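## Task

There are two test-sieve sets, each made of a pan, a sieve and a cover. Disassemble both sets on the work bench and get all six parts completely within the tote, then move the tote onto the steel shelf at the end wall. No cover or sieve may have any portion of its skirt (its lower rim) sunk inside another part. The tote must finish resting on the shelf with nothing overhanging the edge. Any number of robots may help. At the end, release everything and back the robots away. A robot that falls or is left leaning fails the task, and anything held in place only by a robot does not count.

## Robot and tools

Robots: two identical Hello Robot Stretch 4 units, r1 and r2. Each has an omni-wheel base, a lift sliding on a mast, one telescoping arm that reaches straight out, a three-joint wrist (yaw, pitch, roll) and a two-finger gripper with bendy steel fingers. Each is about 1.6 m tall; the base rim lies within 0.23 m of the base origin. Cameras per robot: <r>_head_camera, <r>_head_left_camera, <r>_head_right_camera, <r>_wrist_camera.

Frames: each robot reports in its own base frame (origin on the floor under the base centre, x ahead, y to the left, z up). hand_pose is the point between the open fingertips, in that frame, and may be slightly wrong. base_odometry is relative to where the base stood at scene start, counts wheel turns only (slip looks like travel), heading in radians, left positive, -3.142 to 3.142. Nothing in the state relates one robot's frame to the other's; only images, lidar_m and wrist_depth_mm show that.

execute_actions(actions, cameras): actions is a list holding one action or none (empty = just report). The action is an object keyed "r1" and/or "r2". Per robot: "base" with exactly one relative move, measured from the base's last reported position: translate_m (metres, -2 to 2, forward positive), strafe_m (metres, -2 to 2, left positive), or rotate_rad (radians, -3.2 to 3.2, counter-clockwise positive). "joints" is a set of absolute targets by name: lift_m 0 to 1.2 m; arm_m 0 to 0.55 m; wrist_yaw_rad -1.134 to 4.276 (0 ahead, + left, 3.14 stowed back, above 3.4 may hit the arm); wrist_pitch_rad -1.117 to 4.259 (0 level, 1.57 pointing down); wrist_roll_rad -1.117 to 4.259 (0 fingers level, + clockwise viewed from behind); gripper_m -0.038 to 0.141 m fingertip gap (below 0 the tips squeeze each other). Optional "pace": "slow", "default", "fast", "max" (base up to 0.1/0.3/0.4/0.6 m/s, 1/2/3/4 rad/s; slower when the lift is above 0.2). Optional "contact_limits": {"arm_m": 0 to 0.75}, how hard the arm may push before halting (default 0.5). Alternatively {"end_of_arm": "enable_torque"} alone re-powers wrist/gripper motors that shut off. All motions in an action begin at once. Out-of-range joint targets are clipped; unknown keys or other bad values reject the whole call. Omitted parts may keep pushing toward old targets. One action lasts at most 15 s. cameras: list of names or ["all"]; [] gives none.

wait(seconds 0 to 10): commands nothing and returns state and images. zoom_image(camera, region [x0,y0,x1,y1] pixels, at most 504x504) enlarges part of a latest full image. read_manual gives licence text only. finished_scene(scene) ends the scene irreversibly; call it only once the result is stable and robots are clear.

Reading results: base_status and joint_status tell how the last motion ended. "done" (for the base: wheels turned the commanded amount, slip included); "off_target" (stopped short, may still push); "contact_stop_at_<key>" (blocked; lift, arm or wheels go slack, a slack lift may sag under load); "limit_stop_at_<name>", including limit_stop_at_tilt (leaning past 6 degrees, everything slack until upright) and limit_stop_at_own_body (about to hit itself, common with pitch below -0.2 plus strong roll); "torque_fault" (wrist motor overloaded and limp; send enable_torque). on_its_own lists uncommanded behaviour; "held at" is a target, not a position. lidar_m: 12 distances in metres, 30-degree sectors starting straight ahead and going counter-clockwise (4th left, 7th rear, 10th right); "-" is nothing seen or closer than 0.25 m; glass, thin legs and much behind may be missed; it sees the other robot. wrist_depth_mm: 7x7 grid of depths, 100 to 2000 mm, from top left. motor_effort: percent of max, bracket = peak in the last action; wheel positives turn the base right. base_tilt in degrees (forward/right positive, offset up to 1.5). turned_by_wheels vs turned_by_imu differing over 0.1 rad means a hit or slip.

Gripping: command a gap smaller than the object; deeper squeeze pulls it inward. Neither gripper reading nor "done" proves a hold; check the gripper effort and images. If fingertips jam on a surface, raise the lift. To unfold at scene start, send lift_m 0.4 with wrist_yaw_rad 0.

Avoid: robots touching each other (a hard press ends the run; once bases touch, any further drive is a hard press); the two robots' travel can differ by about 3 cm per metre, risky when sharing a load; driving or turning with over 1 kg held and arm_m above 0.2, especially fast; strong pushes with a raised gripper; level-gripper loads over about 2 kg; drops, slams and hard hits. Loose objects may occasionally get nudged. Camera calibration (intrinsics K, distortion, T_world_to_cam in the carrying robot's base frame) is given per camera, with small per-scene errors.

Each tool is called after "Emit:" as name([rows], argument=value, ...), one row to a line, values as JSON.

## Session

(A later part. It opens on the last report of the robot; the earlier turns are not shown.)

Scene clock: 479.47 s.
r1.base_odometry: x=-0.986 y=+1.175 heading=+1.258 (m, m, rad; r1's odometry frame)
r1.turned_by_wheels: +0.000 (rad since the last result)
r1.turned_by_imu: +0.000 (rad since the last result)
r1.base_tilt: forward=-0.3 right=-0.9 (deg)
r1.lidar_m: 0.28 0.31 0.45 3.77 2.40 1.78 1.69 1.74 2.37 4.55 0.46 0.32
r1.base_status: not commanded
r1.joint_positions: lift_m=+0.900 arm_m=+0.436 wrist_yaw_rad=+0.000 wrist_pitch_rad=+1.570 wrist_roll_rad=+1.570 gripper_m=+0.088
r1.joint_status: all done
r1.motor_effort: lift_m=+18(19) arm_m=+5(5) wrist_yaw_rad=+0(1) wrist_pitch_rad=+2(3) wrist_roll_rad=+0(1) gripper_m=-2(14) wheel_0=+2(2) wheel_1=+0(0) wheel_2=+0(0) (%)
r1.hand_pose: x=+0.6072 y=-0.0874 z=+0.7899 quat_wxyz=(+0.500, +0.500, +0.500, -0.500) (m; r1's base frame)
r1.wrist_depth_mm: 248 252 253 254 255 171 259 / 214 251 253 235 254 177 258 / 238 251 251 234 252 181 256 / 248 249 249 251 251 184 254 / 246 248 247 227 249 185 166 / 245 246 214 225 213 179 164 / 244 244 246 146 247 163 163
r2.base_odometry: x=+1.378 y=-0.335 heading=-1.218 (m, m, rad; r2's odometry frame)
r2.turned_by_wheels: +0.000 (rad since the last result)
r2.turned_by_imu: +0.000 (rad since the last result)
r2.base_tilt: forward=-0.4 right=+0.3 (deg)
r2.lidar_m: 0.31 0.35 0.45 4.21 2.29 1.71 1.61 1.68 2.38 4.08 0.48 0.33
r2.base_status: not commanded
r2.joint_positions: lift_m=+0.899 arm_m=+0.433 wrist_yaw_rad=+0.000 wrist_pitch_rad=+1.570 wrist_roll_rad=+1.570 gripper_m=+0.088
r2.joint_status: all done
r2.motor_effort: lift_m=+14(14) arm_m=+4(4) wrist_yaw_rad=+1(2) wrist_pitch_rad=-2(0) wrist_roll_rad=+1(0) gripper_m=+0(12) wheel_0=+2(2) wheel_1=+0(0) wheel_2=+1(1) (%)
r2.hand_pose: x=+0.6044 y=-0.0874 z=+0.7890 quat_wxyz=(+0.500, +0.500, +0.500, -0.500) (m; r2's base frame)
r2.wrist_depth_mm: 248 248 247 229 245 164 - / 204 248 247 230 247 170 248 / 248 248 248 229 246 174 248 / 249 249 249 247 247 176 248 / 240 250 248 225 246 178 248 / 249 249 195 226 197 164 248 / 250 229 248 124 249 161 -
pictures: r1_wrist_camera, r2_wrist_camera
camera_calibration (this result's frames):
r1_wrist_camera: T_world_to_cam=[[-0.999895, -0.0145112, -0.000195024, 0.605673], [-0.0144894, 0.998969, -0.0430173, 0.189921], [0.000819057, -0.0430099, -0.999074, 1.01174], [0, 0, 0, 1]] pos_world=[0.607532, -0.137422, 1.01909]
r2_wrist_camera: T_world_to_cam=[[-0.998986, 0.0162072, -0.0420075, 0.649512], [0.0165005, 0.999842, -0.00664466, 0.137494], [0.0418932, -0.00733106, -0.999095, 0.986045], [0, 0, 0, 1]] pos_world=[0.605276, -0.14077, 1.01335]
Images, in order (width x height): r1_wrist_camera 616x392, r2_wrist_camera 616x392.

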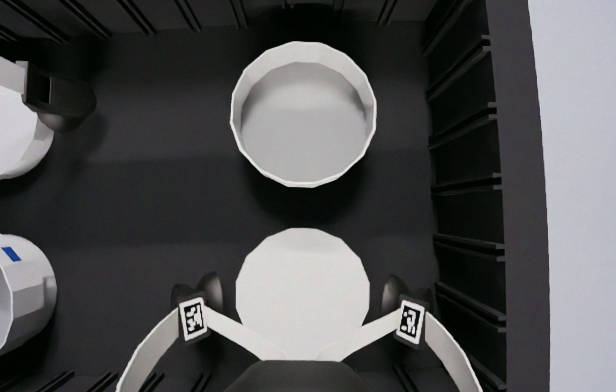

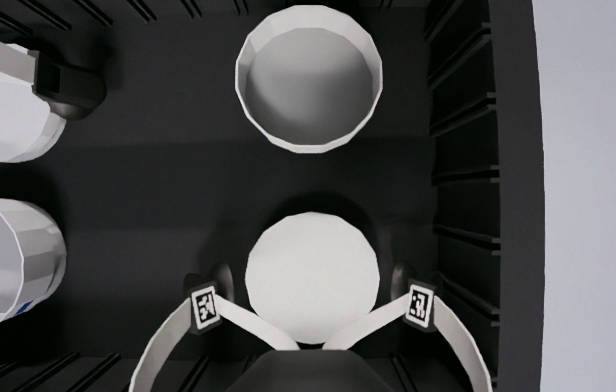

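Emit:
execute_actions([
  {"r1": {"joints": {"lift_m": 1.0}, "pace": "fast"}, "r2": {"joints": {"lift_m": 1.0}, "pace": "fast"}},
], cameras=[])

Emit:
execute_actions([
  {"r1": {"base": {"strafe_m": 0.438}, "joints": {"arm_m": 0.329, "gripper_m": 0.098}, "pace": "fast"}, "r2": {"base": {"strafe_m": 0.464}, "joints": {"arm_m": 0.364, "gripper_m": 0.098}, "pace": "fast"}},
], cameras=["r1_wrist_camera", "r2_wrist_camera"])

Scene clock: 501.23 s.
r1.base_odometry: x=-0.986 y=+1.175 heading=+1.258 (m, m, rad; r1's odometry frame)
r1.turned_by_wheels: +0.000 (rad since the last result)
r1.turned_by_imu: -0.001 (rad since the last result)
r1.base_tilt: forward=-0.4 right=-1.0 (deg)
r1.lidar_m: 0.30 0.32 0.45 3.78 2.41 1.77 1.68 1.74 2.38 4.56 0.45 0.31
r1.base_status: not commanded
r1.joint_positions: lift_m=+1.000 arm_m=+0.436 wrist_yaw_rad=+0.000 wrist_pitch_rad=+1.570 wrist_roll_rad=+1.570 gripper_m=+0.088
r1.joint_status: all done
r1.motor_effort: lift_m=+23(25) arm_m=+5(5) wrist_yaw_rad=-1(1) wrist_pitch_rad=+2(2) wrist_roll_rad=+1(2) gripper_m=-3(3) wheel_0=+2(2) wheel_1=+0(0) wheel_2=+0(0) (%)
r1.hand_pose: x=+0.6072 y=-0.0874 z=+0.8896 quat_wxyz=(+0.500, +0.500, +0.500, -0.500) (m; r1's base frame)
r1.wrist_depth_mm: 266 267 270 270 271 359 362 / 213 343 351 351 329 357 357 / 325 347 349 334 349 355 357 / 345 347 349 347 349 353 353 / 325 345 345 327 347 351 351 / 325 342 213 334 213 351 351 / 285 258 267 146 260 347 349
r2.base_odometry: x=+1.378 y=-0.335 heading=-1.218 (m, m, rad; r2's odometry frame)
r2.turned_by_wheels: +0.000 (rad since the last result)
r2.turned_by_imu: -0.001 (rad since the last result)
r2.base_tilt: forward=-0.4 right=+0.3 (deg)
r2.lidar_m: 0.30 0.35 0.49 4.23 2.26 1.68 1.63 1.71 2.40 4.08 0.47 0.35
r2.base_status: not commanded
r2.joint_positions: lift_m=+1.000 arm_m=+0.433 wrist_yaw_rad=+0.000 wrist_pitch_rad=+1.570 wrist_roll_rad=+1.570 gripper_m=+0.088
r2.joint_status: all done
r2.motor_effort: lift_m=+21(23) arm_m=+4(4) wrist_yaw_rad=+1(1) wrist_pitch_rad=+0(1) wrist_roll_rad=-1(0) gripper_m=-4(0) wheel_0=+2(2) wheel_1=+0(0) wheel_2=+1(1) (%)
r2.hand_pose: x=+0.6044 y=-0.0874 z=+0.8895 quat_wxyz=(+0.500, +0.500, +0.500, -0.500) (m; r2's base frame)
r2.wrist_depth_mm: 266 268 281 289 276 345 347 / 204 349 345 329 345 349 345 / 327 347 349 329 347 349 345 / 351 349 347 347 349 349 347 / 332 347 349 327 347 349 349 / 332 349 195 332 197 349 347 / 264 263 263 125 262 349 349
pictures: none
No camera images: the call's "cameras" was empty. Leave "cameras" out to get every camera's image.

Scene clock: 503.93 s.
r1.base_odometry: x=-1.403 y=+1.309 heading=+1.258 (m, m, rad; r1's odometry frame)
r1.turned_by_wheels: +0.000 (rad since the last result)
r1.turned_by_imu: +0.001 (rad since the last result)
r1.base_tilt: forward=-0.4 right=-1.0 (deg)
r1.lidar_m: 0.29 0.31 3.51 3.35 2.46 1.76 1.70 1.76 2.37 1.27 0.43 0.32
r1.base_status: done
r1.joint_positions: lift_m=+1.000 arm_m=+0.330 wrist_yaw_rad=+0.000 wrist_pitch_rad=+1.570 wrist_roll_rad=+1.570 gripper_m=+0.098
r1.joint_status: all done
r1.motor_effort: lift_m=+22(23) arm_m=-5(0) wrist_yaw_rad=+0(3) wrist_pitch_rad=+2(3) wrist_roll_rad=+1(0) gripper_m=-2(2) wheel_0=+2(11) wheel_1=+1(12) wheel_2=+0(3) (%)
r1.hand_pose: x=+0.5010 y=-0.0874 z=+0.8896 quat_wxyz=(+0.500, +0.500, +0.500, -0.500) (m; r1's base frame)
r1.wrist_depth_mm: 353 355 357 357 357 359 1118 / 353 353 355 357 357 359 1118 / 349 351 351 351 355 355 1118 / 347 349 349 351 353 353 1098 / 345 347 349 347 349 353 904 / 345 345 219 345 204 351 891 / 342 343 345 147 347 347 1078
r2.base_odometry: x=+1.814 y=-0.174 heading=-1.217 (m, m, rad; r2's odometry frame)
r2.turned_by_wheels: +0.000 (rad since the last result)
r2.turned_by_imu: -0.001 (rad since the last result)
r2.base_tilt: forward=-0.5 right=+0.4 (deg)
r2.lidar_m: 0.30 0.34 3.87 3.76 2.28 1.69 1.62 1.72 2.39 1.30 0.47 0.35
r2.base_status: done
r2.joint_positions: lift_m=+1.000 arm_m=+0.365 wrist_yaw_rad=+0.000 wrist_pitch_rad=+1.570 wrist_roll_rad=+1.570 gripper_m=+0.098
r2.joint_status: all done
r2.motor_effort: lift_m=+21(21) arm_m=-4(3) wrist_yaw_rad=+1(1) wrist_pitch_rad=-2(0) wrist_roll_rad=+0(1) gripper_m=-5(3) wheel_0=+2(9) wheel_1=+0(8) wheel_2=+1(1) (%)
r2.hand_pose: x=+0.5359 y=-0.0874 z=+0.8895 quat_wxyz=(+0.500, +0.500, +0.500, -0.500) (m; r2's base frame)
r2.wrist_depth_mm: 353 351 351 351 349 347 1078 / 351 353 351 349 347 345 1118 / 351 351 349 351 349 351 1078 / 355 351 349 349 351 347 891 / 355 353 351 351 347 351 891 / 355 353 200 351 213 347 891 / 353 351 351 122 349 349 1118
pictures: r1_wrist_camera, r2_wrist_camera
camera_calibration (this result's frames):
r1_wrist_camera: T_world_to_cam=[[-0.999897, -0.0143847, -0.0000226661, 0.499382], [-0.0143704, 0.998971, -0.0430148, 0.192609], [0.000641398, -0.04301, -0.999074, 1.1115], [0, 0, 0, 1]] pos_world=[0.501385, -0.137422, 1.11877]
r2_wrist_camera: T_world_to_cam=[[-0.998988, 0.0163306, -0.0419157, 0.585224], [0.0166234, 0.99984, -0.00664616, 0.139227], [0.0418004, -0.00733621, -0.999099, 1.08934], [0, 0, 0, 1]] pos_world=[0.536782, -0.14077, 1.11381]
Images, in order (width x height): r1_wrist_camera 616x392, r2_wrist_camera 616x392.

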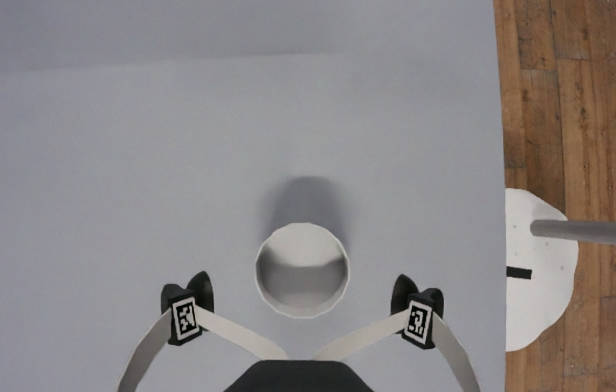

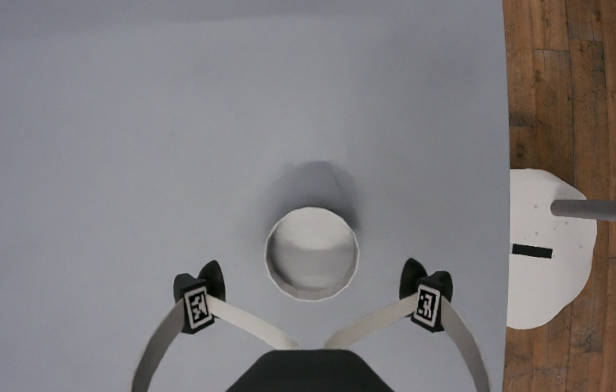

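Emit:
execute_actions([
  {"r1": {"joints": {"lift_m": 0.896, "gripper_m": 0.09}, "pace": "fast"}, "r2": {"joints": {"lift_m": 0.896, "gripper_m": 0.09}, "pace": "fast"}},
], cameras=[])

Emit:
execute_actions([
  {"r1": {"joints": {"gripper_m": 0.056}}, "r2": {"joints": {"gripper_m": 0.056}}},
], cameras=["r1_wrist_camera", "r2_wrist_camera"])

Scene clock: 513.73 s.
r1.base_odometry: x=-1.403 y=+1.309 heading=+1.258 (m, m, rad; r1's odometry frame)
r1.turned_by_wheels: +0.000 (rad since the last result)
r1.turned_by_imu: -0.001 (rad since the last result)
r1.base_tilt: forward=-0.4 right=-1.0 (deg)
r1.lidar_m: 0.29 0.32 3.51 3.32 2.47 1.76 1.69 1.77 2.40 1.27 0.43 0.32
r1.base_status: not commanded
r1.joint_positions: lift_m=+0.896 arm_m=+0.330 wrist_yaw_rad=+0.000 wrist_pitch_rad=+1.570 wrist_roll_rad=+1.570 gripper_m=+0.090
r1.joint_status: all done
r1.motor_effort: lift_m=+18(23) arm_m=-5(5) wrist_yaw_rad=-1(1) wrist_pitch_rad=+3(2) wrist_roll_rad=+1(0) gripper_m=-2(2) wheel_0=+2(2) wheel_1=+1(1) wheel_2=+0(0) (%)
r1.hand_pose: x=+0.5010 y=-0.0874 z=+0.7859 quat_wxyz=(+0.500, +0.500, +0.500, -0.500) (m; r1's base frame)
r1.wrist_depth_mm: 251 252 252 253 254 255 256 / 249 250 251 251 253 254 253 / 248 249 249 250 251 252 253 / 247 248 248 249 251 250 252 / 245 246 247 245 248 249 250 / 244 245 213 244 213 247 248 / 243 243 244 146 245 247 247
r2.base_odometry: x=+1.814 y=-0.174 heading=-1.217 (m, m, rad; r2's odometry frame)
r2.turned_by_wheels: +0.000 (rad since the last result)
r2.turned_by_imu: -0.001 (rad since the last result)
r2.base_tilt: forward=-0.5 right=+0.3 (deg)
r2.lidar_m: 0.32 0.34 3.90 3.75 2.31 1.70 1.62 1.71 2.36 1.34 0.49 0.35
r2.base_status: not commanded
r2.joint_positions: lift_m=+0.896 arm_m=+0.365 wrist_yaw_rad=+0.000 wrist_pitch_rad=+1.570 wrist_roll_rad=+1.570 gripper_m=+0.090
r2.joint_status: all done
r2.motor_effort: lift_m=+14(19) arm_m=-4(4) wrist_yaw_rad=+2(2) wrist_pitch_rad=-1(2) wrist_roll_rad=+0(0) gripper_m=+1(0) wheel_0=+2(2) wheel_1=+0(0) wheel_2=+1(1) (%)
r2.hand_pose: x=+0.5359 y=-0.0874 z=+0.7860 quat_wxyz=(+0.500, +0.500, +0.500, -0.500) (m; r2's base frame)
r2.wrist_depth_mm: 248 248 247 247 245 245 - / 249 247 247 246 246 246 246 / 248 248 247 247 246 245 245 / 250 249 247 245 247 246 246 / 250 248 247 246 247 246 247 / 249 249 199 245 197 246 247 / 249 248 248 124 247 246 -
pictures: none
No camera images: the call's "cameras" was empty. Leave "cameras" out to get every camera's image.

Scene clock: 514.87 s.
r1.base_odometry: x=-1.403 y=+1.309 heading=+1.258 (m, m, rad; r1's odometry frame)
r1.turned_by_wheels: +0.000 (rad since the last result)
r1.turned_by_imu: +0.000 (rad since the last result)
r1.base_tilt: forward=-0.4 right=-1.0 (deg)
r1.lidar_m: 0.30 0.32 3.51 3.32 2.46 1.77 1.70 1.76 2.37 1.27 0.43 0.32
r1.base_status: not commanded
r1.joint_positions: lift_m=+0.896 arm_m=+0.330 wrist_yaw_rad=+0.000 wrist_pitch_rad=+1.570 wrist_roll_rad=+1.570 gripper_m=+0.056
r1.joint_status: all done
r1.motor_effort: lift_m=+18(19) arm_m=-5(5) wrist_yaw_rad=-1(1) wrist_pitch_rad=+1(1) wrist_roll_rad=+1(1) gripper_m=-13(13) wheel_0=+2(2) wheel_1=+1(1) wheel_2=+0(0) (%)
r1.hand_pose: x=+0.5010 y=-0.0874 z=+0.7859 quat_wxyz=(+0.500, +0.500, +0.500, -0.500) (m; r1's base frame)
r1.wrist_depth_mm: 250 252 252 253 254 254 256 / 250 250 251 252 252 254 254 / 248 249 250 249 251 252 254 / 247 248 248 249 250 251 253 / 245 246 247 244 248 249 249 / 244 244 211 242 209 247 248 / 243 243 244 225 245 246 247
r2.base_odometry: x=+1.814 y=-0.174 heading=-1.217 (m, m, rad; r2's odometry frame)
r2.turned_by_wheels: +0.000 (rad since the last result)
r2.turned_by_imu: +0.000 (rad since the last result)
r2.base_tilt: forward=-0.5 right=+0.4 (deg)
r2.lidar_m: 0.33 0.34 3.88 3.75 2.32 1.70 1.62 1.71 2.42 1.30 0.48 0.34
r2.base_status: not commanded
r2.joint_positions: lift_m=+0.896 arm_m=+0.365 wrist_yaw_rad=+0.000 wrist_pitch_rad=+1.570 wrist_roll_rad=+1.570 gripper_m=+0.056
r2.joint_status: all done
r2.motor_effort: lift_m=+14(14) arm_m=-4(4) wrist_yaw_rad=+2(1) wrist_pitch_rad=-2(1) wrist_roll_rad=+1(0) gripper_m=-11(10) wheel_0=+2(2) wheel_1=+0(0) wheel_2=+1(1) (%)
r2.hand_pose: x=+0.5359 y=-0.0874 z=+0.7860 quat_wxyz=(+0.500, +0.500, +0.500, -0.500) (m; r2's base frame)
r2.wrist_depth_mm: 248 248 246 246 245 245 - / 248 248 247 247 246 245 244 / 249 247 246 247 246 247 245 / 250 248 247 248 246 244 245 / 248 247 247 243 246 247 245 / 249 247 193 243 208 246 245 / 248 249 249 123 246 247 -
pictures: r1_wrist_camera, r2_wrist_camera
camera_calibration (this result's frames):
r1_wrist_camera: T_world_to_cam=[[-0.999897, -0.014385, -0.0000496046, 0.499404], [-0.0143695, 0.998971, -0.0430151, 0.188149], [0.000668325, -0.04301, -0.999074, 1.0079], [0, 0, 0, 1]] pos_world=[0.501382, -0.137422, 1.01509]
r2_wrist_camera: T_world_to_cam=[[-0.998984, 0.0163304, -0.0419944, 0.580966], [0.0166237, 0.99984, -0.00664485, 0.138538], [0.0418792, -0.00733621, -0.999096, 0.985929], [0, 0, 0, 1]] pos_world=[0.536783, -0.14077, 1.01036]
Images, in order (width x height): r1_wrist_camera 616x392, r2_wrist_camera 616x392.

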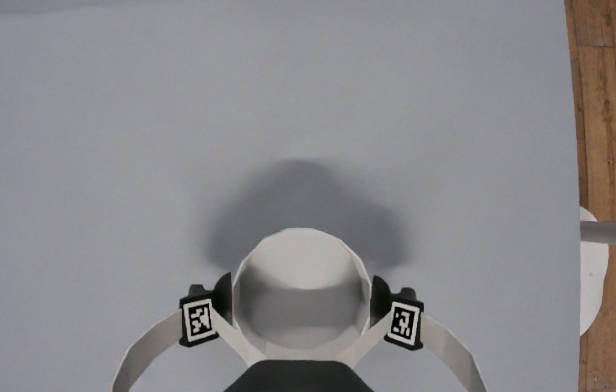

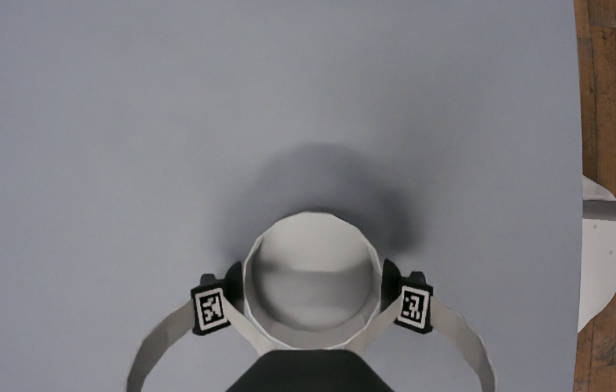

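Emit:
execute_actions([
  {"r1": {"base": {"strafe_m": -0.438}, "joints": {"lift_m": 1.0, "arm_m": 0.437}, "pace": "fast"}, "r2": {"base": {"strafe_m": -0.464}, "joints": {"lift_m": 1.0, "arm_m": 0.434}, "pace": "fast"}},
], cameras=["r1_wrist_camera", "r2_wrist_camera"])

Scene clock: 524.63 s.
r1.base_odometry: x=-0.986 y=+1.175 heading=+1.258 (m, m, rad; r1's odometry frame)
r1.turned_by_wheels: +0.000 (rad since the last result)
r1.turned_by_imu: -0.002 (rad since the last result)
r1.base_tilt: forward=-0.3 right=-1.0 (deg)
r1.lidar_m: 0.29 0.30 0.44 3.78 2.39 1.78 1.68 1.75 2.36 4.54 0.45 0.33
r1.base_status: done
r1.joint_positions: lift_m=+1.000 arm_m=+0.436 wrist_yaw_rad=+0.000 wrist_pitch_rad=+1.570 wrist_roll_rad=+1.570 gripper_m=+0.056
r1.joint_status: all done
r1.motor_effort: lift_m=+24(25) arm_m=+5(10) wrist_yaw_rad=-1(1) wrist_pitch_rad=+3(2) wrist_roll_rad=+2(1) gripper_m=-15(13) wheel_0=-1(11) wheel_1=-1(11) wheel_2=+0(3) (%)
r1.hand_pose: x=+0.6072 y=-0.0874 z=+0.8895 quat_wxyz=(+0.501, +0.500, +0.500, -0.499) (m; r1's base frame)
r1.wrist_depth_mm: 266 267 268 271 270 359 359 / 221 349 351 351 330 357 359 / 327 349 347 332 351 357 357 / 345 347 347 347 349 351 353 / 325 343 347 244 345 351 353 / 327 343 211 243 210 349 349 / 283 257 258 225 259 347 349
r2.base_odometry: x=+1.378 y=-0.335 heading=-1.217 (m, m, rad; r2's odometry frame)
r2.turned_by_wheels: +0.000 (rad since the last result)
r2.turned_by_imu: -0.001 (rad since the last result)
r2.base_tilt: forward=-0.5 right=+0.3 (deg)
r2.lidar_m: 0.31 0.36 0.47 4.22 2.30 1.70 1.64 1.72 2.38 4.07 0.48 0.32
r2.base_status: done
r2.joint_positions: lift_m=+1.000 arm_m=+0.433 wrist_yaw_rad=+0.000 wrist_pitch_rad=+1.570 wrist_roll_rad=+1.570 gripper_m=+0.056
r2.joint_status: all done
r2.motor_effort: lift_m=+22(19) arm_m=+4(5) wrist_yaw_rad=+2(2) wrist_pitch_rad=-1(1) wrist_roll_rad=+0(1) gripper_m=-13(14) wheel_0=+0(10) wheel_1=+2(6) wheel_2=+0(3) (%)
r2.hand_pose: x=+0.6044 y=-0.0874 z=+0.8894 quat_wxyz=(+0.501, +0.500, +0.500, -0.499) (m; r2's base frame)
r2.wrist_depth_mm: 268 270 279 290 276 347 345 / 210 349 347 329 345 347 347 / 327 349 347 330 347 349 347 / 351 347 345 347 347 345 349 / 330 349 349 243 277 349 347 / 329 349 193 245 209 347 349 / 264 264 263 122 260 349 347
pictures: r1_wrist_camera, r2_wrist_camera
camera_calibration (this result's frames):
r1_wrist_camera: T_world_to_cam=[[-0.999894, -0.0145773, -0.000213143, 0.605703], [-0.0145547, 0.998968, -0.0430175, 0.194246], [0.000840004, -0.0430098, -0.999074, 1.11125], [0, 0, 0, 1]] pos_world=[0.607533, -0.137422, 1.1187]
r2_wrist_camera: T_world_to_cam=[[-0.99898, 0.0162098, -0.0421425, 0.653886], [0.016504, 0.999842, -0.00664239, 0.138156], [0.0420282, -0.00733114, -0.99909, 1.08627], [0, 0, 0, 1]] pos_world=[0.605285, -0.14077, 1.11376]
Images, in order (width x height): r1_wrist_camera 616x392, r2_wrist_camera 616x392.

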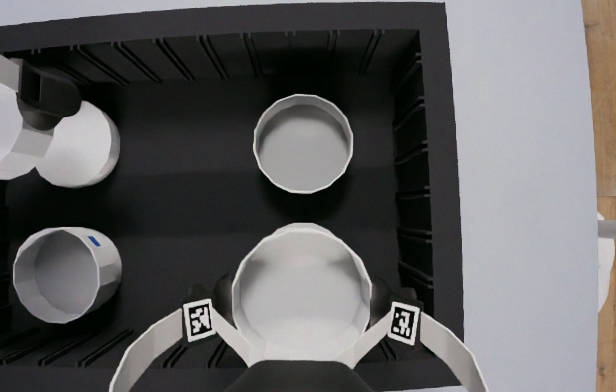

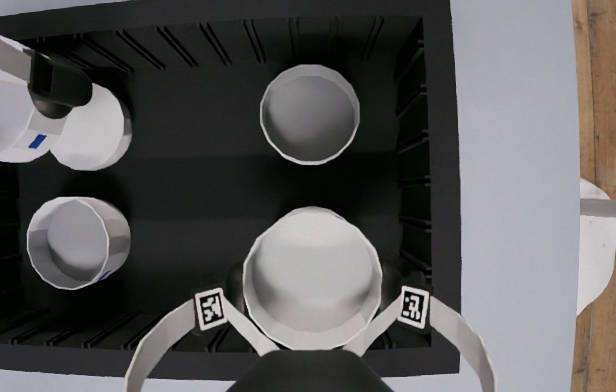

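Emit:
execute_actions([
  {"r1": {"joints": {"lift_m": 0.922}}, "r2": {"joints": {"lift_m": 0.922}}},
], cameras=[])

Emit:
execute_actions([
  {"r1": {"joints": {"gripper_m": 0.088}}, "r2": {"joints": {"gripper_m": 0.088}}},
], cameras=["r1_wrist_camera", "r2_wrist_camera"])

Scene clock: 536.73 s.
r1.base_odometry: x=-0.986 y=+1.175 heading=+1.258 (m, m, rad; r1's odometry frame)
r1.turned_by_wheels: +0.000 (rad since the last result)
r1.turned_by_imu: -0.001 (rad since the last result)
r1.base_tilt: forward=-0.4 right=-1.0 (deg)
r1.lidar_m: 0.31 0.33 0.44 3.77 2.39 1.78 1.69 1.75 2.36 4.56 0.46 0.32
r1.base_status: not commanded
r1.joint_positions: lift_m=+0.922 arm_m=+0.436 wrist_yaw_rad=+0.000 wrist_pitch_rad=+1.570 wrist_roll_rad=+1.570 gripper_m=+0.056
r1.joint_status: all done
r1.motor_effort: lift_m=+18(22) arm_m=+6(6) wrist_yaw_rad=-2(2) wrist_pitch_rad=+4(2) wrist_roll_rad=+1(1) gripper_m=-15(13) wheel_0=-1(1) wheel_1=-1(1) wheel_2=+0(0) (%)
r1.hand_pose: x=+0.6072 y=-0.0874 z=+0.8119 quat_wxyz=(+0.501, +0.500, +0.500, -0.499) (m; r1's base frame)
r1.wrist_depth_mm: 250 254 265 270 265 201 282 / 221 273 273 256 274 192 281 / 251 271 271 255 273 196 278 / 270 270 271 271 272 198 277 / 267 268 270 244 271 187 276 / 249 266 211 242 211 186 274 / 265 247 248 225 243 185 272
r2.base_odometry: x=+1.378 y=-0.335 heading=-1.217 (m, m, rad; r2's odometry frame)
r2.turned_by_wheels: +0.000 (rad since the last result)
r2.turned_by_imu: -0.001 (rad since the last result)
r2.base_tilt: forward=-0.5 right=+0.3 (deg)
r2.lidar_m: 0.32 0.36 0.44 4.20 2.27 1.70 1.63 1.70 2.40 4.08 0.49 0.34
r2.base_status: not commanded
r2.joint_positions: lift_m=+0.922 arm_m=+0.433 wrist_yaw_rad=+0.000 wrist_pitch_rad=+1.570 wrist_roll_rad=+1.570 gripper_m=+0.056
r2.joint_status: all done
r2.motor_effort: lift_m=+14(22) arm_m=+4(4) wrist_yaw_rad=+1(1) wrist_pitch_rad=-1(0) wrist_roll_rad=+0(0) gripper_m=-14(12) wheel_0=+0(0) wheel_1=+1(1) wheel_2=+0(0) (%)
r2.hand_pose: x=+0.6044 y=-0.0874 z=+0.8120 quat_wxyz=(+0.501, +0.500, +0.500, -0.499) (m; r2's base frame)
r2.wrist_depth_mm: 271 268 271 252 266 183 271 / 211 271 271 252 268 185 271 / 250 270 271 252 270 189 271 / 272 271 271 270 271 191 271 / 255 271 270 245 270 192 271 / 272 273 194 244 209 183 271 / 252 228 248 122 237 183 272
pictures: none
No camera images: the call's "cameras" was empty. Leave "cameras" out to get every camera's image.

Scene clock: 537.87 s.
r1.base_odometry: x=-0.986 y=+1.175 heading=+1.258 (m, m, rad; r1's odometry frame)
r1.turned_by_wheels: +0.000 (rad since the last result)
r1.turned_by_imu: +0.000 (rad since the last result)
r1.base_tilt: forward=-0.4 right=-1.0 (deg)
r1.lidar_m: 0.29 0.33 0.43 3.77 2.41 1.76 1.69 1.75 2.37 4.54 0.45 0.31
r1.base_status: not commanded
r1.joint_positions: lift_m=+0.922 arm_m=+0.436 wrist_yaw_rad=+0.000 wrist_pitch_rad=+1.570 wrist_roll_rad=+1.570 gripper_m=+0.088
r1.joint_status: all done
r1.motor_effort: lift_m=+19(19) arm_m=+6(5) wrist_yaw_rad=-1(1) wrist_pitch_rad=+3(2) wrist_roll_rad=+0(1) gripper_m=-3(14) wheel_0=-1(1) wheel_1=-1(1) wheel_2=+0(0) (%)
r1.hand_pose: x=+0.6072 y=-0.0874 z=+0.8119 quat_wxyz=(+0.501, +0.500, +0.500, -0.499) (m; r1's base frame)
r1.wrist_depth_mm: 249 254 265 268 266 203 281 / 213 273 273 256 276 192 281 / 239 272 273 256 274 196 278 / 270 270 272 272 273 198 277 / 266 270 270 247 272 187 276 / 249 267 213 245 213 186 274 / 265 252 266 146 253 185 272
r2.base_odometry: x=+1.378 y=-0.335 heading=-1.217 (m, m, rad; r2's odometry frame)
r2.turned_by_wheels: +0.000 (rad since the last result)
r2.turned_by_imu: +0.000 (rad since the last result)
r2.base_tilt: forward=-0.5 right=+0.3 (deg)
r2.lidar_m: 0.31 0.34 0.47 4.22 2.33 1.70 1.62 1.73 2.37 4.07 0.47 0.33
r2.base_status: not commanded
r2.joint_positions: lift_m=+0.922 arm_m=+0.433 wrist_yaw_rad=+0.000 wrist_pitch_rad=+1.570 wrist_roll_rad=+1.570 gripper_m=+0.088
r2.joint_status: all done
r2.motor_effort: lift_m=+14(15) arm_m=+4(4) wrist_yaw_rad=+1(1) wrist_pitch_rad=+0(1) wrist_roll_rad=+0(0) gripper_m=-4(10) wheel_0=+0(0) wheel_1=+1(1) wheel_2=+0(0) (%)
r2.hand_pose: x=+0.6044 y=-0.0874 z=+0.8120 quat_wxyz=(+0.500, +0.500, +0.500, -0.500) (m; r2's base frame)
r2.wrist_depth_mm: 271 270 272 252 267 183 270 / 204 271 272 252 270 184 271 / 249 271 271 252 268 189 270 / 273 272 271 270 270 191 272 / 254 271 271 245 268 193 271 / 273 272 196 246 198 183 270 / 252 229 257 125 251 183 271
pictures: r1_wrist_camera, r2_wrist_camera
camera_calibration (this result's frames):
r1_wrist_camera: T_world_to_cam=[[-0.999894, -0.0145774, -0.000213143, 0.605693], [-0.0145547, 0.998968, -0.0430175, 0.190907], [0.000840005, -0.0430098, -0.999074, 1.03368], [0, 0, 0, 1]] pos_world=[0.607539, -0.137422, 1.04107]
r2_wrist_camera: T_world_to_cam=[[-0.998984, 0.0162098, -0.0420461, 0.650526], [0.0165033, 0.999842, -0.006644, 0.137644], [0.0419317, -0.00733115, -0.999094, 1.00898], [0, 0, 0, 1]] pos_world=[0.605285, -0.14077, 1.03634]
Images, in order (width x height): r1_wrist_camera 616x392, r2_wrist_camera 616x392.

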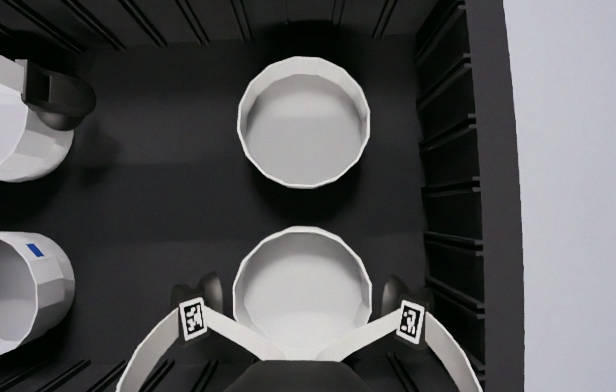

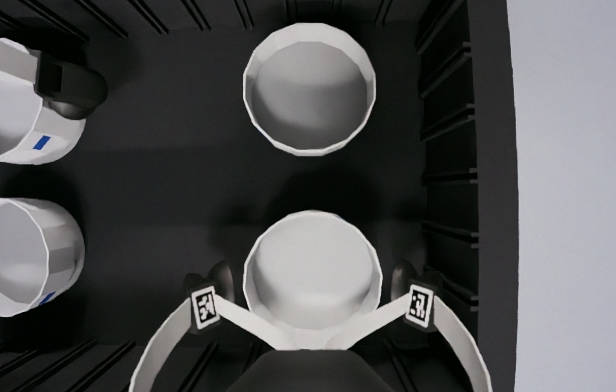

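Emit:
execute_actions([
  {"r1": {"joints": {"lift_m": 0.997}, "pace": "fast"}, "r2": {"joints": {"lift_m": 0.997}, "pace": "fast"}},
], cameras=[])

Emit:
execute_actions([
  {"r1": {"base": {"strafe_m": -0.232}, "joints": {"arm_m": 0.348, "wrist_yaw_rad": 3.14, "gripper_m": 0.055}, "pace": "fast"}, "r2": {"base": {"strafe_m": -0.056}, "joints": {"arm_m": 0.347, "gripper_m": 0.055}, "pace": "fast"}},
], cameras=["r1_head_camera", "r1_wrist_camera", "r2_head_camera", "r2_wrist_camera"])

Scene clock: 553.03 s.
r1.base_odometry: x=-0.986 y=+1.175 heading=+1.258 (m, m, rad; r1's odometry frame)
r1.turned_by_wheels: +0.000 (rad since the last result)
r1.turned_by_imu: -0.001 (rad since the last result)
r1.base_tilt: forward=-0.3 right=-1.0 (deg)
r1.lidar_m: 0.29 0.32 0.44 3.77 2.39 1.76 1.68 1.76 2.36 4.55 0.46 0.33
r1.base_status: not commanded
r1.joint_positions: lift_m=+0.997 arm_m=+0.436 wrist_yaw_rad=+0.000 wrist_pitch_rad=+1.570 wrist_roll_rad=+1.570 gripper_m=+0.088
r1.joint_status: all done
r1.motor_effort: lift_m=+23(26) arm_m=+5(5) wrist_yaw_rad=-1(2) wrist_pitch_rad=+2(2) wrist_roll_rad=+1(0) gripper_m=-3(2) wheel_0=-1(1) wheel_1=-1(1) wheel_2=+0(0) (%)
r1.hand_pose: x=+0.6072 y=-0.0874 z=+0.8865 quat_wxyz=(+0.501, +0.500, +0.500, -0.499) (m; r1's base frame)
r1.wrist_depth_mm: 263 264 267 268 267 355 355 / 213 343 347 349 330 357 355 / 320 345 347 330 347 351 353 / 342 343 345 345 347 351 351 / 324 342 343 320 345 349 347 / 324 340 214 320 213 347 347 / 285 256 268 146 257 345 345
r2.base_odometry: x=+1.378 y=-0.335 heading=-1.217 (m, m, rad; r2's odometry frame)
r2.turned_by_wheels: +0.000 (rad since the last result)
r2.turned_by_imu: -0.001 (rad since the last result)
r2.base_tilt: forward=-0.5 right=+0.3 (deg)
r2.lidar_m: 0.31 0.33 0.48 4.22 2.33 1.71 1.63 1.70 2.42 4.07 0.48 0.36
r2.base_status: not commanded
r2.joint_positions: lift_m=+0.997 arm_m=+0.433 wrist_yaw_rad=+0.000 wrist_pitch_rad=+1.570 wrist_roll_rad=+1.570 gripper_m=+0.088
r2.joint_status: all done
r2.motor_effort: lift_m=+21(25) arm_m=+4(4) wrist_yaw_rad=+1(1) wrist_pitch_rad=+0(1) wrist_roll_rad=+1(0) gripper_m=-2(1) wheel_0=+0(0) wheel_1=+1(1) wheel_2=+0(0) (%)
r2.hand_pose: x=+0.6044 y=-0.0874 z=+0.8864 quat_wxyz=(+0.500, +0.500, +0.500, -0.500) (m; r2's base frame)
r2.wrist_depth_mm: 270 268 281 290 277 345 343 / 204 345 343 329 342 345 343 / 322 345 345 327 343 345 345 / 349 347 347 343 345 345 345 / 329 349 347 320 327 347 347 / 332 347 196 320 197 345 343 / 262 260 259 125 258 343 345
pictures: none
No camera images: the call's "cameras" was empty. Leave "cameras" out to get every camera's image.

Scene clock: 555.40 s.
r1.base_odometry: x=-0.765 y=+1.103 heading=+1.258 (m, m, rad; r1's odometry frame)
r1.turned_by_wheels: +0.000 (rad since the last result)
r1.turned_by_imu: -0.001 (rad since the last result)
r1.base_tilt: forward=-0.4 right=-1.0 (deg)
r1.lidar_m: 0.31 0.33 0.45 4.03 2.42 1.76 1.68 1.75 2.37 4.33 0.43 0.33
r1.base_status: done
r1.joint_positions: lift_m=+0.997 arm_m=+0.349 wrist_yaw_rad=+3.139 wrist_pitch_rad=+1.570 wrist_roll_rad=+1.570 gripper_m=+0.055
r1.joint_status: all done
r1.motor_effort: lift_m=+22(23) arm_m=-5(8) wrist_yaw_rad=+0(7) wrist_pitch_rad=+2(2) wrist_roll_rad=+1(0) gripper_m=-3(3) wheel_0=-2(10) wheel_1=+1(10) wheel_2=+0(1) (%)
r1.hand_pose: x=+0.5197 y=+0.0874 z=+0.8866 quat_wxyz=(+0.500, -0.499, +0.501, +0.500) (m; r1's base frame)
r1.wrist_depth_mm: 1098 353 353 353 355 355 355 / 1098 351 351 351 353 353 353 / 1098 349 349 263 293 297 320 / 1098 347 347 343 322 345 345 / 878 347 343 343 322 343 345 / 878 343 211 340 214 343 342 / 1078 342 343 147 324 342 342
r2.base_odometry: x=+1.326 y=-0.354 heading=-1.217 (m, m, rad; r2's odometry frame)
r2.turned_by_wheels: +0.000 (rad since the last result)
r2.turned_by_imu: -0.001 (rad since the last result)
r2.base_tilt: forward=-0.4 right=+0.3 (deg)
r2.lidar_m: 0.32 0.35 0.49 4.27 2.29 1.69 1.62 1.70 2.39 4.03 0.47 0.34
r2.base_status: done
r2.joint_positions: lift_m=+0.997 arm_m=+0.348 wrist_yaw_rad=+0.000 wrist_pitch_rad=+1.570 wrist_roll_rad=+1.570 gripper_m=+0.055
r2.joint_status: all done
r2.motor_effort: lift_m=+21(21) arm_m=-5(5) wrist_yaw_rad=+1(1) wrist_pitch_rad=-2(1) wrist_roll_rad=+0(1) gripper_m=+0(0) wheel_0=-2(8) wheel_1=+0(8) wheel_2=+1(2) (%)
r2.hand_pose: x=+0.5189 y=-0.0874 z=+0.8864 quat_wxyz=(+0.500, +0.500, +0.500, -0.500) (m; r2's base frame)
r2.wrist_depth_mm: 347 347 347 347 345 345 1098 / 262 259 258 259 345 347 1118 / 347 345 329 342 345 345 1118 / 349 347 327 343 347 345 891 / 347 347 347 345 347 345 878 / 347 347 196 329 191 345 904 / 347 347 322 124 345 347 1098
pictures: r1_head_camera, r1_wrist_camera, r2_head_camera, r2_wrist_camera
camera_calibration (this result's frames):
r1_wrist_camera: T_world_to_cam=[[0.999927, 0.0120784, -0.000219821, -0.520923], [0.0120577, -0.999002, -0.0430173, 0.179019], [-0.000739182, 0.0430115, -0.999074, 1.10923], [0, 0, 0, 1]] pos_world=[0.519546, 0.137423, 1.11579]
r2_wrist_camera: T_world_to_cam=[[-0.998988, 0.0163626, -0.0418866, 0.5681], [0.0166552, 0.999839, -0.00664663, 0.139473], [0.0417711, -0.00733753, -0.9991, 1.08702], [0, 0, 0, 1]] pos_world=[0.519796, -0.14077, 1.11077]
Images, in order (width x height): r1_head_camera 420x560, r1_wrist_camera 616x392, r2_head_camera 420x560, r2_wrist_camera 616x392.

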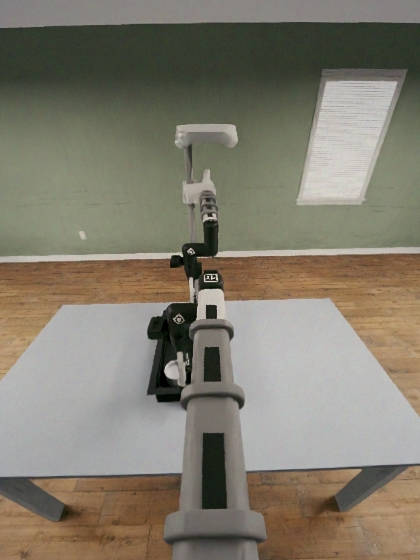

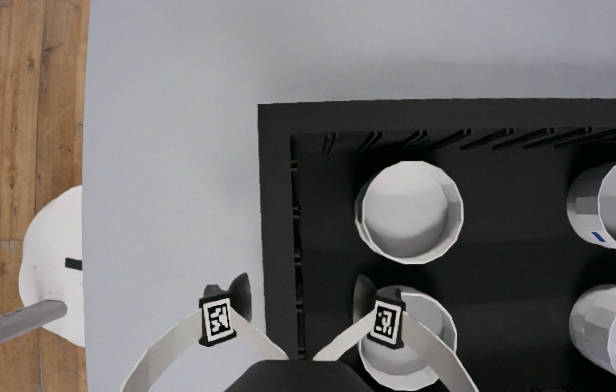

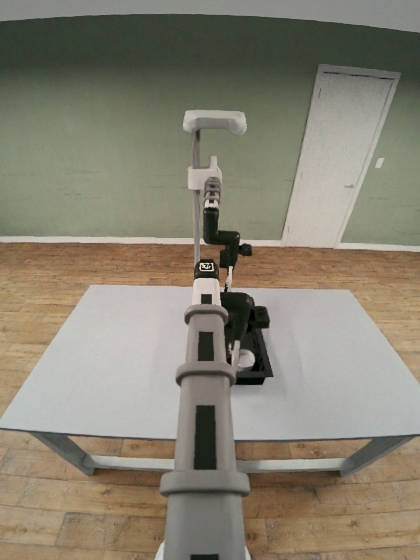

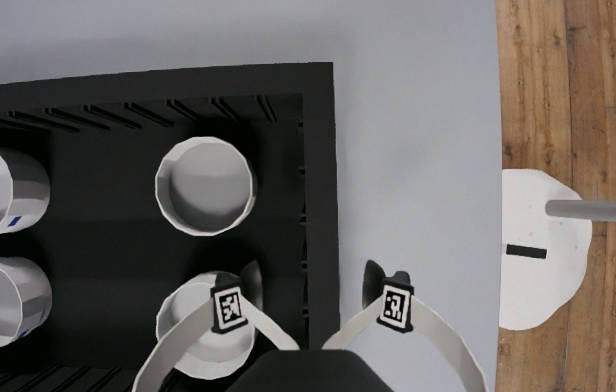

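Emit:
execute_actions([
  {"r1": {"base": {"strafe_m": -0.01}, "joints": {"lift_m": 0.935, "arm_m": 0.338, "wrist_roll_rad": 1.525, "gripper_m": 0.05}}, "r2": {"joints": {"lift_m": 0.936, "wrist_roll_rad": 1.54, "gripper_m": 0.05}}},
], cameras=["r1_wrist_camera", "r2_wrist_camera"])

Scene clock: 606.33 s.
r1.base_odometry: x=-0.756 y=+1.100 heading=+1.258 (m, m, rad; r1's odometry frame)
r1.turned_by_wheels: +0.000 (rad since the last result)
r1.turned_by_imu: -0.001 (rad since the last result)
r1.base_tilt: forward=-0.4 right=-1.0 (deg)
r1.lidar_m: 0.29 0.33 0.44 4.03 2.39 1.78 1.68 1.76 2.35 4.30 0.45 0.32
r1.base_status: done
r1.joint_positions: lift_m=+0.935 arm_m=+0.339 wrist_yaw_rad=+3.140 wrist_pitch_rad=+1.570 wrist_roll_rad=+1.525 gripper_m=+0.050
r1.joint_status: all done
r1.motor_effort: lift_m=+18(20) arm_m=-5(10) wrist_yaw_rad=+1(0) wrist_pitch_rad=+3(2) wrist_roll_rad=-1(3) gripper_m=-5(4) wheel_0=+1(8) wheel_1=-2(9) wheel_2=+0(2) (%)
r1.hand_pose: x=+0.5098 y=+0.0874 z=+0.8249 quat_wxyz=(+0.489, -0.511, +0.489, +0.511) (m; r1's base frame)
r1.wrist_depth_mm: 1042 291 293 291 293 291 293 / 1042 290 290 202 202 203 204 / 1042 287 290 257 286 266 287 / 287 287 287 285 262 262 286 / 285 286 286 283 283 262 285 / 283 283 211 281 213 282 282 / 282 282 282 148 263 264 281
r2.base_odometry: x=+1.326 y=-0.354 heading=-1.217 (m, m, rad; r2's odometry frame)
r2.turned_by_wheels: +0.000 (rad since the last result)
r2.turned_by_imu: -0.001 (rad since the last result)
r2.base_tilt: forward=-0.5 right=+0.3 (deg)
r2.lidar_m: 0.33 0.33 0.48 4.28 2.30 1.71 1.63 1.73 2.42 4.00 0.48 0.34
r2.base_status: not commanded
r2.joint_positions: lift_m=+0.936 arm_m=+0.348 wrist_yaw_rad=+0.000 wrist_pitch_rad=+1.570 wrist_roll_rad=+1.540 gripper_m=+0.050
r2.joint_status: all done
r2.motor_effort: lift_m=+14(19) arm_m=-4(4) wrist_yaw_rad=+2(1) wrist_pitch_rad=-2(1) wrist_roll_rad=-2(2) gripper_m=-3(1) wheel_0=-2(2) wheel_1=+0(0) wheel_2=+1(1) (%)
r2.hand_pose: x=+0.5189 y=-0.0874 z=+0.8260 quat_wxyz=(+0.508, +0.493, +0.507, -0.492) (m; r2's base frame)
r2.wrist_depth_mm: 200 243 198 198 286 282 1042 / 219 220 235 198 287 286 1042 / 286 286 285 199 286 285 1042 / 286 267 266 199 286 285 820 / 286 287 285 199 287 285 842 / 286 287 194 199 191 287 820 / 287 255 262 125 287 286 1042
pictures: r1_wrist_camera, r2_wrist_camera
camera_calibration (this result's frames):
r1_wrist_camera: T_world_to_cam=[[0.998378, 0.0569306, -0.000198822, -0.514117], [0.0568693, -0.997453, -0.0430568, 0.153541], [-0.00264956, 0.0429756, -0.999073, 1.04859], [0, 0, 0, 1]] pos_world=[0.507329, 0.137355, 1.05412]
r2_wrist_camera: T_world_to_cam=[[-0.999037, -0.0130746, -0.0418867, 0.56302], [-0.0128064, 0.999896, -0.00666657, 0.15438], [0.0419695, -0.00612374, -0.9991, 1.02669], [0, 0, 0, 1]] pos_world=[0.521365, -0.140715, 1.05038]
Images, in order (width x height): r1_wrist_camera 616x392, r2_wrist_camera 616x392.

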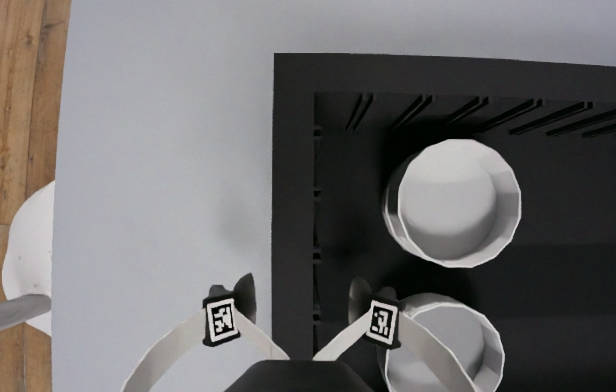

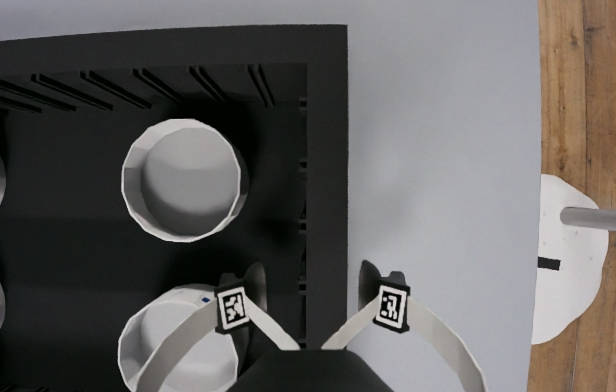

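Emit:
execute_actions([
  {"r1": {"joints": {"gripper_m": -0.016}}, "r2": {"joints": {"gripper_m": -0.016}}},
], cameras=["r1_wrist_camera", "r2_wrist_camera"])

Scene clock: 614.43 s.
r1.base_odometry: x=-0.756 y=+1.100 heading=+1.258 (m, m, rad; r1's odometry frame)
r1.turned_by_wheels: +0.000 (rad since the last result)
r1.turned_by_imu: -0.001 (rad since the last result)
r1.base_tilt: forward=-0.4 right=-1.0 (deg)
r1.lidar_m: 0.30 0.32 0.44 4.04 2.41 1.76 1.68 1.74 2.34 4.31 0.45 0.32
r1.base_status: not commanded
r1.joint_positions: lift_m=+0.935 arm_m=+0.339 wrist_yaw_rad=+3.139 wrist_pitch_rad=+1.574 wrist_roll_rad=+1.525 gripper_m=-0.015
r1.joint_status: all done
r1.motor_effort: lift_m=+20(20) arm_m=-5(5) wrist_yaw_rad=+1(2) wrist_pitch_rad=-10(11) wrist_roll_rad=+0(1) gripper_m=-18(17) wheel_0=+1(1) wheel_1=-2(2) wheel_2=+0(0) (%)
r1.hand_pose: x=+0.5111 y=+0.0874 z=+0.8248 quat_wxyz=(+0.490, -0.512, +0.488, +0.510) (m; r1's base frame)
r1.wrist_depth_mm: 1025 290 291 291 291 291 293 / 1042 287 289 197 198 198 199 / 287 286 286 195 282 258 283 / 286 285 286 270 257 257 282 / 283 283 283 252 277 257 281 / 282 282 282 193 258 278 279 / 282 279 282 186 246 255 277
r2.base_odometry: x=+1.326 y=-0.354 heading=-1.217 (m, m, rad; r2's odometry frame)
r2.turned_by_wheels: +0.000 (rad since the last result)
r2.turned_by_imu: -0.001 (rad since the last result)
r2.base_tilt: forward=-0.5 right=+0.3 (deg)
r2.lidar_m: 0.30 0.34 0.45 4.27 2.30 1.69 1.63 1.71 2.39 4.01 0.47 0.34
r2.base_status: not commanded
r2.joint_positions: lift_m=+0.936 arm_m=+0.348 wrist_yaw_rad=+0.001 wrist_pitch_rad=+1.565 wrist_roll_rad=+1.540 gripper_m=-0.016
r2.joint_status: all done
r2.motor_effort: lift_m=+15(16) arm_m=-4(5) wrist_yaw_rad=-3(3) wrist_pitch_rad=+14(13) wrist_roll_rad=-1(2) gripper_m=-20(15) wheel_0=-2(2) wheel_1=+0(0) wheel_2=+1(1) (%)
r2.hand_pose: x=+0.5204 y=-0.0874 z=+0.8259 quat_wxyz=(+0.509, +0.493, +0.507, -0.490) (m; r2's base frame)
r2.wrist_depth_mm: 195 195 195 193 283 283 1042 / 221 230 235 193 285 285 1025 / 283 281 263 193 285 283 1025 / 283 264 264 194 286 283 820 / 282 282 281 193 286 286 809 / 283 282 185 194 184 285 831 / 283 231 256 124 286 285 1042
pictures: r1_wrist_camera, r2_wrist_camera
camera_calibration (this result's frames):
r1_wrist_camera: T_world_to_cam=[[0.998393, 0.0565068, 0.00433645, -0.519191], [0.0566409, -0.997477, -0.0427888, 0.153351], [0.00190765, 0.0429657, -0.999075, 1.0461], [0, 0, 0, 1]] pos_world=[0.507675, 0.137356, 1.05394]
r2_wrist_camera: T_world_to_cam=[[-0.99879, -0.0148181, -0.0468956, 0.56844], [-0.0145181, 0.999872, -0.00673275, 0.15534], [0.0469893, -0.00604377, -0.998877, 1.0237], [0, 0, 0, 1]] pos_world=[0.521905, -0.14071, 1.05025]
Images, in order (width x height): r1_wrist_camera 616x392, r2_wrist_camera 616x392.

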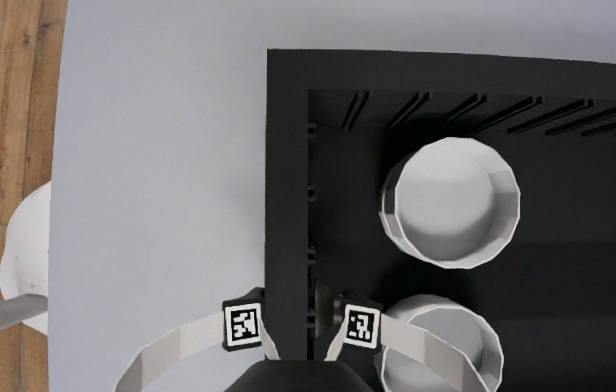

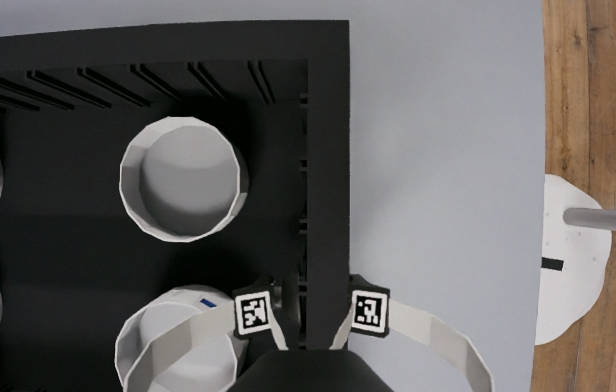

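Emit:
execute_actions([
  {"r1": {"base": {"strafe_m": 0.7}, "joints": {"lift_m": 0.985, "arm_m": 0.344}}, "r2": {"base": {"strafe_m": -0.7}, "joints": {"lift_m": 0.986, "arm_m": 0.354}}},
], cameras=["r1_head_left_camera", "r1_wrist_camera", "r2_head_right_camera", "r2_wrist_camera"])

Scene clock: 641.43 s.
r1.base_odometry: x=-1.422 y=+1.315 heading=+1.258 (m, m, rad; r1's odometry frame)
r1.turned_by_wheels: +0.001 (rad since the last result)
r1.turned_by_imu: +0.001 (rad since the last result)
r1.base_tilt: forward=-0.4 right=-1.0 (deg)
r1.lidar_m: 0.28 0.30 3.48 3.31 2.44 1.75 1.69 1.76 2.38 1.27 0.43 0.31
r1.base_status: done
r1.joint_positions: lift_m=+0.985 arm_m=+0.343 wrist_yaw_rad=+3.143 wrist_pitch_rad=+1.560 wrist_roll_rad=+1.525 gripper_m=-0.015
r1.joint_status: all done
r1.on_its_own: wrist_pitch_rad is at rest, and its effort (+30) is outside its rest range (-23 to +23)
r1.motor_effort: lift_m=+25(29) arm_m=+6(5) wrist_yaw_rad=-11(11) wrist_pitch_rad=+30(30) wrist_roll_rad=+0(0) gripper_m=-18(17) wheel_0=+3(9) wheel_1=+5(10) wheel_2=+0(3) (%)
r1.hand_pose: x=+0.5107 y=+0.0874 z=+0.8744 quat_wxyz=(+0.485, -0.509, +0.491, +0.514) (m; r1's base frame)
r1.wrist_depth_mm: 1118 1098 1098 1078 1078 1078 1078 / 1078 1078 1118 198 198 196 197 / 1098 1098 1078 255 281 256 278 / 891 866 1098 279 256 255 278 / 878 334 332 278 277 276 276 / 866 330 192 196 257 274 274 / 1060 242 330 191 208 256 273
r2.base_odometry: x=+0.669 y=-0.596 heading=-1.218 (m, m, rad; r2's odometry frame)
r2.turned_by_wheels: +0.000 (rad since the last result)
r2.turned_by_imu: -0.004 (rad since the last result)
r2.base_tilt: forward=-0.5 right=+0.3 (deg)
r2.lidar_m: 0.31 0.34 0.48 1.36 2.35 1.71 1.65 1.75 2.37 3.31 3.44 0.34
r2.base_status: done
r2.joint_positions: lift_m=+0.986 arm_m=+0.353 wrist_yaw_rad=-0.003 wrist_pitch_rad=+1.581 wrist_roll_rad=+1.540 gripper_m=-0.016
r2.joint_status: all done
r2.on_its_own: wrist_pitch_rad is at rest, and its effort (-31) is outside its rest range (-23 to +23)
r2.motor_effort: lift_m=+23(26) arm_m=+5(4) wrist_yaw_rad=+11(11) wrist_pitch_rad=-31(32) wrist_roll_rad=+0(1) gripper_m=-16(15) wheel_0=+0(8) wheel_1=+1(5) wheel_2=-4(4) (%)
r2.hand_pose: x=+0.5209 y=-0.0874 z=+0.8753 quat_wxyz=(+0.504, +0.491, +0.509, -0.495) (m; r2's base frame)
r2.wrist_depth_mm: 193 193 193 193 1098 1098 1098 / 216 224 233 197 1078 1098 1078 / 277 278 263 278 1118 1098 1098 / 277 259 260 278 1078 878 891 / 277 278 278 279 334 336 891 / 278 277 224 193 185 334 878 / 277 254 254 151 338 336 1118
pictures: r1_head_left_camera, r1_wrist_camera, r2_head_right_camera, r2_wrist_camera
camera_calibration (this result's frames):
r1_wrist_camera: T_world_to_cam=[[0.998108, 0.0607286, -0.009618, -0.507022], [0.060255, -0.99723, -0.0436111, 0.154347], [-0.0122398, 0.0429491, -0.999002, 1.10285], [0, 0, 0, 1]] pos_world=[0.510261, 0.137344, 1.1036]
r2_wrist_camera: T_world_to_cam=[[-0.999454, -0.0101361, -0.0314548, 0.558481], [-0.00993547, 0.999929, -0.0065289, 0.153112], [0.0315187, -0.00621282, -0.999484, 1.08159], [0, 0, 0, 1]] pos_world=[0.525607, -0.14072, 1.0996]
Images, in order (width x height): r1_head_left_camera 420x672, r1_wrist_camera 616x392, r2_head_right_camera 420x672, r2_wrist_camera 616x392.

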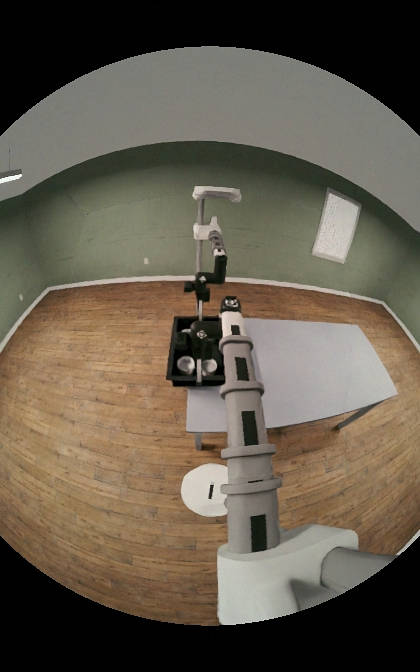

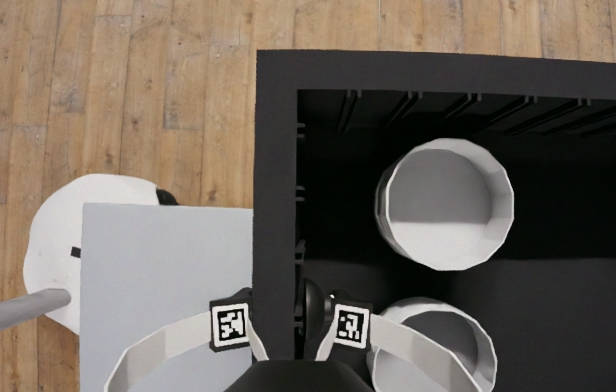

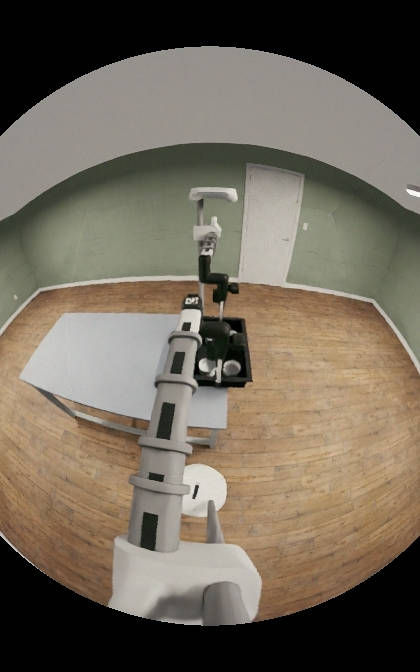

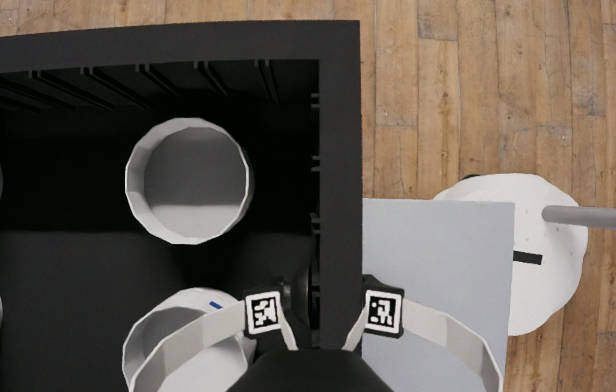

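Emit:
execute_actions([
  {"r1": {"base": {"rotate_rad": 0.007}, "joints": {"arm_m": 0.335}}, "r2": {"base": {"rotate_rad": -0.013}, "joints": {"arm_m": 0.344}}},
], cameras=[])

Scene clock: 680.60 s.
r1.base_odometry: x=-1.422 y=+1.315 heading=+1.265 (m, m, rad; r1's odometry frame)
r1.turned_by_wheels: +0.007 (rad since the last result)
r1.turned_by_imu: +0.006 (rad since the last result)
r1.base_tilt: forward=-0.4 right=-1.0 (deg)
r1.lidar_m: 0.29 0.31 3.47 3.34 2.45 1.75 1.71 1.76 2.41 1.24 0.44 0.31
r1.base_status: done
r1.joint_positions: lift_m=+0.985 arm_m=+0.336 wrist_yaw_rad=+3.141 wrist_pitch_rad=+1.569 wrist_roll_rad=+1.525 gripper_m=-0.015
r1.joint_status: all done
r1.motor_effort: lift_m=+24(25) arm_m=-5(5) wrist_yaw_rad=-3(10) wrist_pitch_rad=+4(30) wrist_roll_rad=-1(1) gripper_m=-19(19) wheel_0=+1(0) wheel_1=+3(3) wheel_2=-3(2) (%)
r1.hand_pose: x=+0.5065 y=+0.0874 z=+0.8744 quat_wxyz=(+0.488, -0.511, +0.489, +0.511) (m; r1's base frame)
r1.wrist_depth_mm: 1098 1078 1098 1098 1098 1098 1098 / 1098 1078 1098 196 196 198 197 / 1078 1078 1078 240 281 256 282 / 878 878 1078 279 256 256 279 / 854 332 332 246 278 255 278 / 866 330 191 193 259 277 277 / 1060 329 330 191 179 258 277
r2.base_odometry: x=+0.669 y=-0.596 heading=-1.231 (m, m, rad; r2's odometry frame)
r2.turned_by_wheels: -0.013 (rad since the last result)
r2.turned_by_imu: -0.014 (rad since the last result)
r2.base_tilt: forward=-0.3 right=+0.3 (deg)
r2.lidar_m: 0.29 0.35 0.46 1.31 2.38 1.71 1.63 1.71 2.33 3.31 3.47 0.34
r2.base_status: done
r2.joint_positions: lift_m=+0.986 arm_m=+0.345 wrist_yaw_rad=+0.000 wrist_pitch_rad=+1.571 wrist_roll_rad=+1.540 gripper_m=-0.016
r2.joint_status: all done
r2.motor_effort: lift_m=+23(23) arm_m=-4(1) wrist_yaw_rad=+2(11) wrist_pitch_rad=-2(30) wrist_roll_rad=+1(0) gripper_m=-18(13) wheel_0=+0(3) wheel_1=+1(5) wheel_2=-2(2) (%)
r2.hand_pose: x=+0.5157 y=-0.0874 z=+0.8753 quat_wxyz=(+0.508, +0.492, +0.508, -0.492) (m; r2's base frame)
r2.wrist_depth_mm: 193 193 193 192 1098 1098 1118 / 205 220 233 193 1098 1078 1098 / 278 279 279 193 1098 1098 1118 / 281 260 263 278 1078 891 878 / 281 279 281 213 336 334 878 / 282 282 185 195 186 334 878 / 281 256 258 130 336 334 1078
pictures: none
No camera images: the call's "cameras" was empty. Leave "cameras" out to get every camera's image.


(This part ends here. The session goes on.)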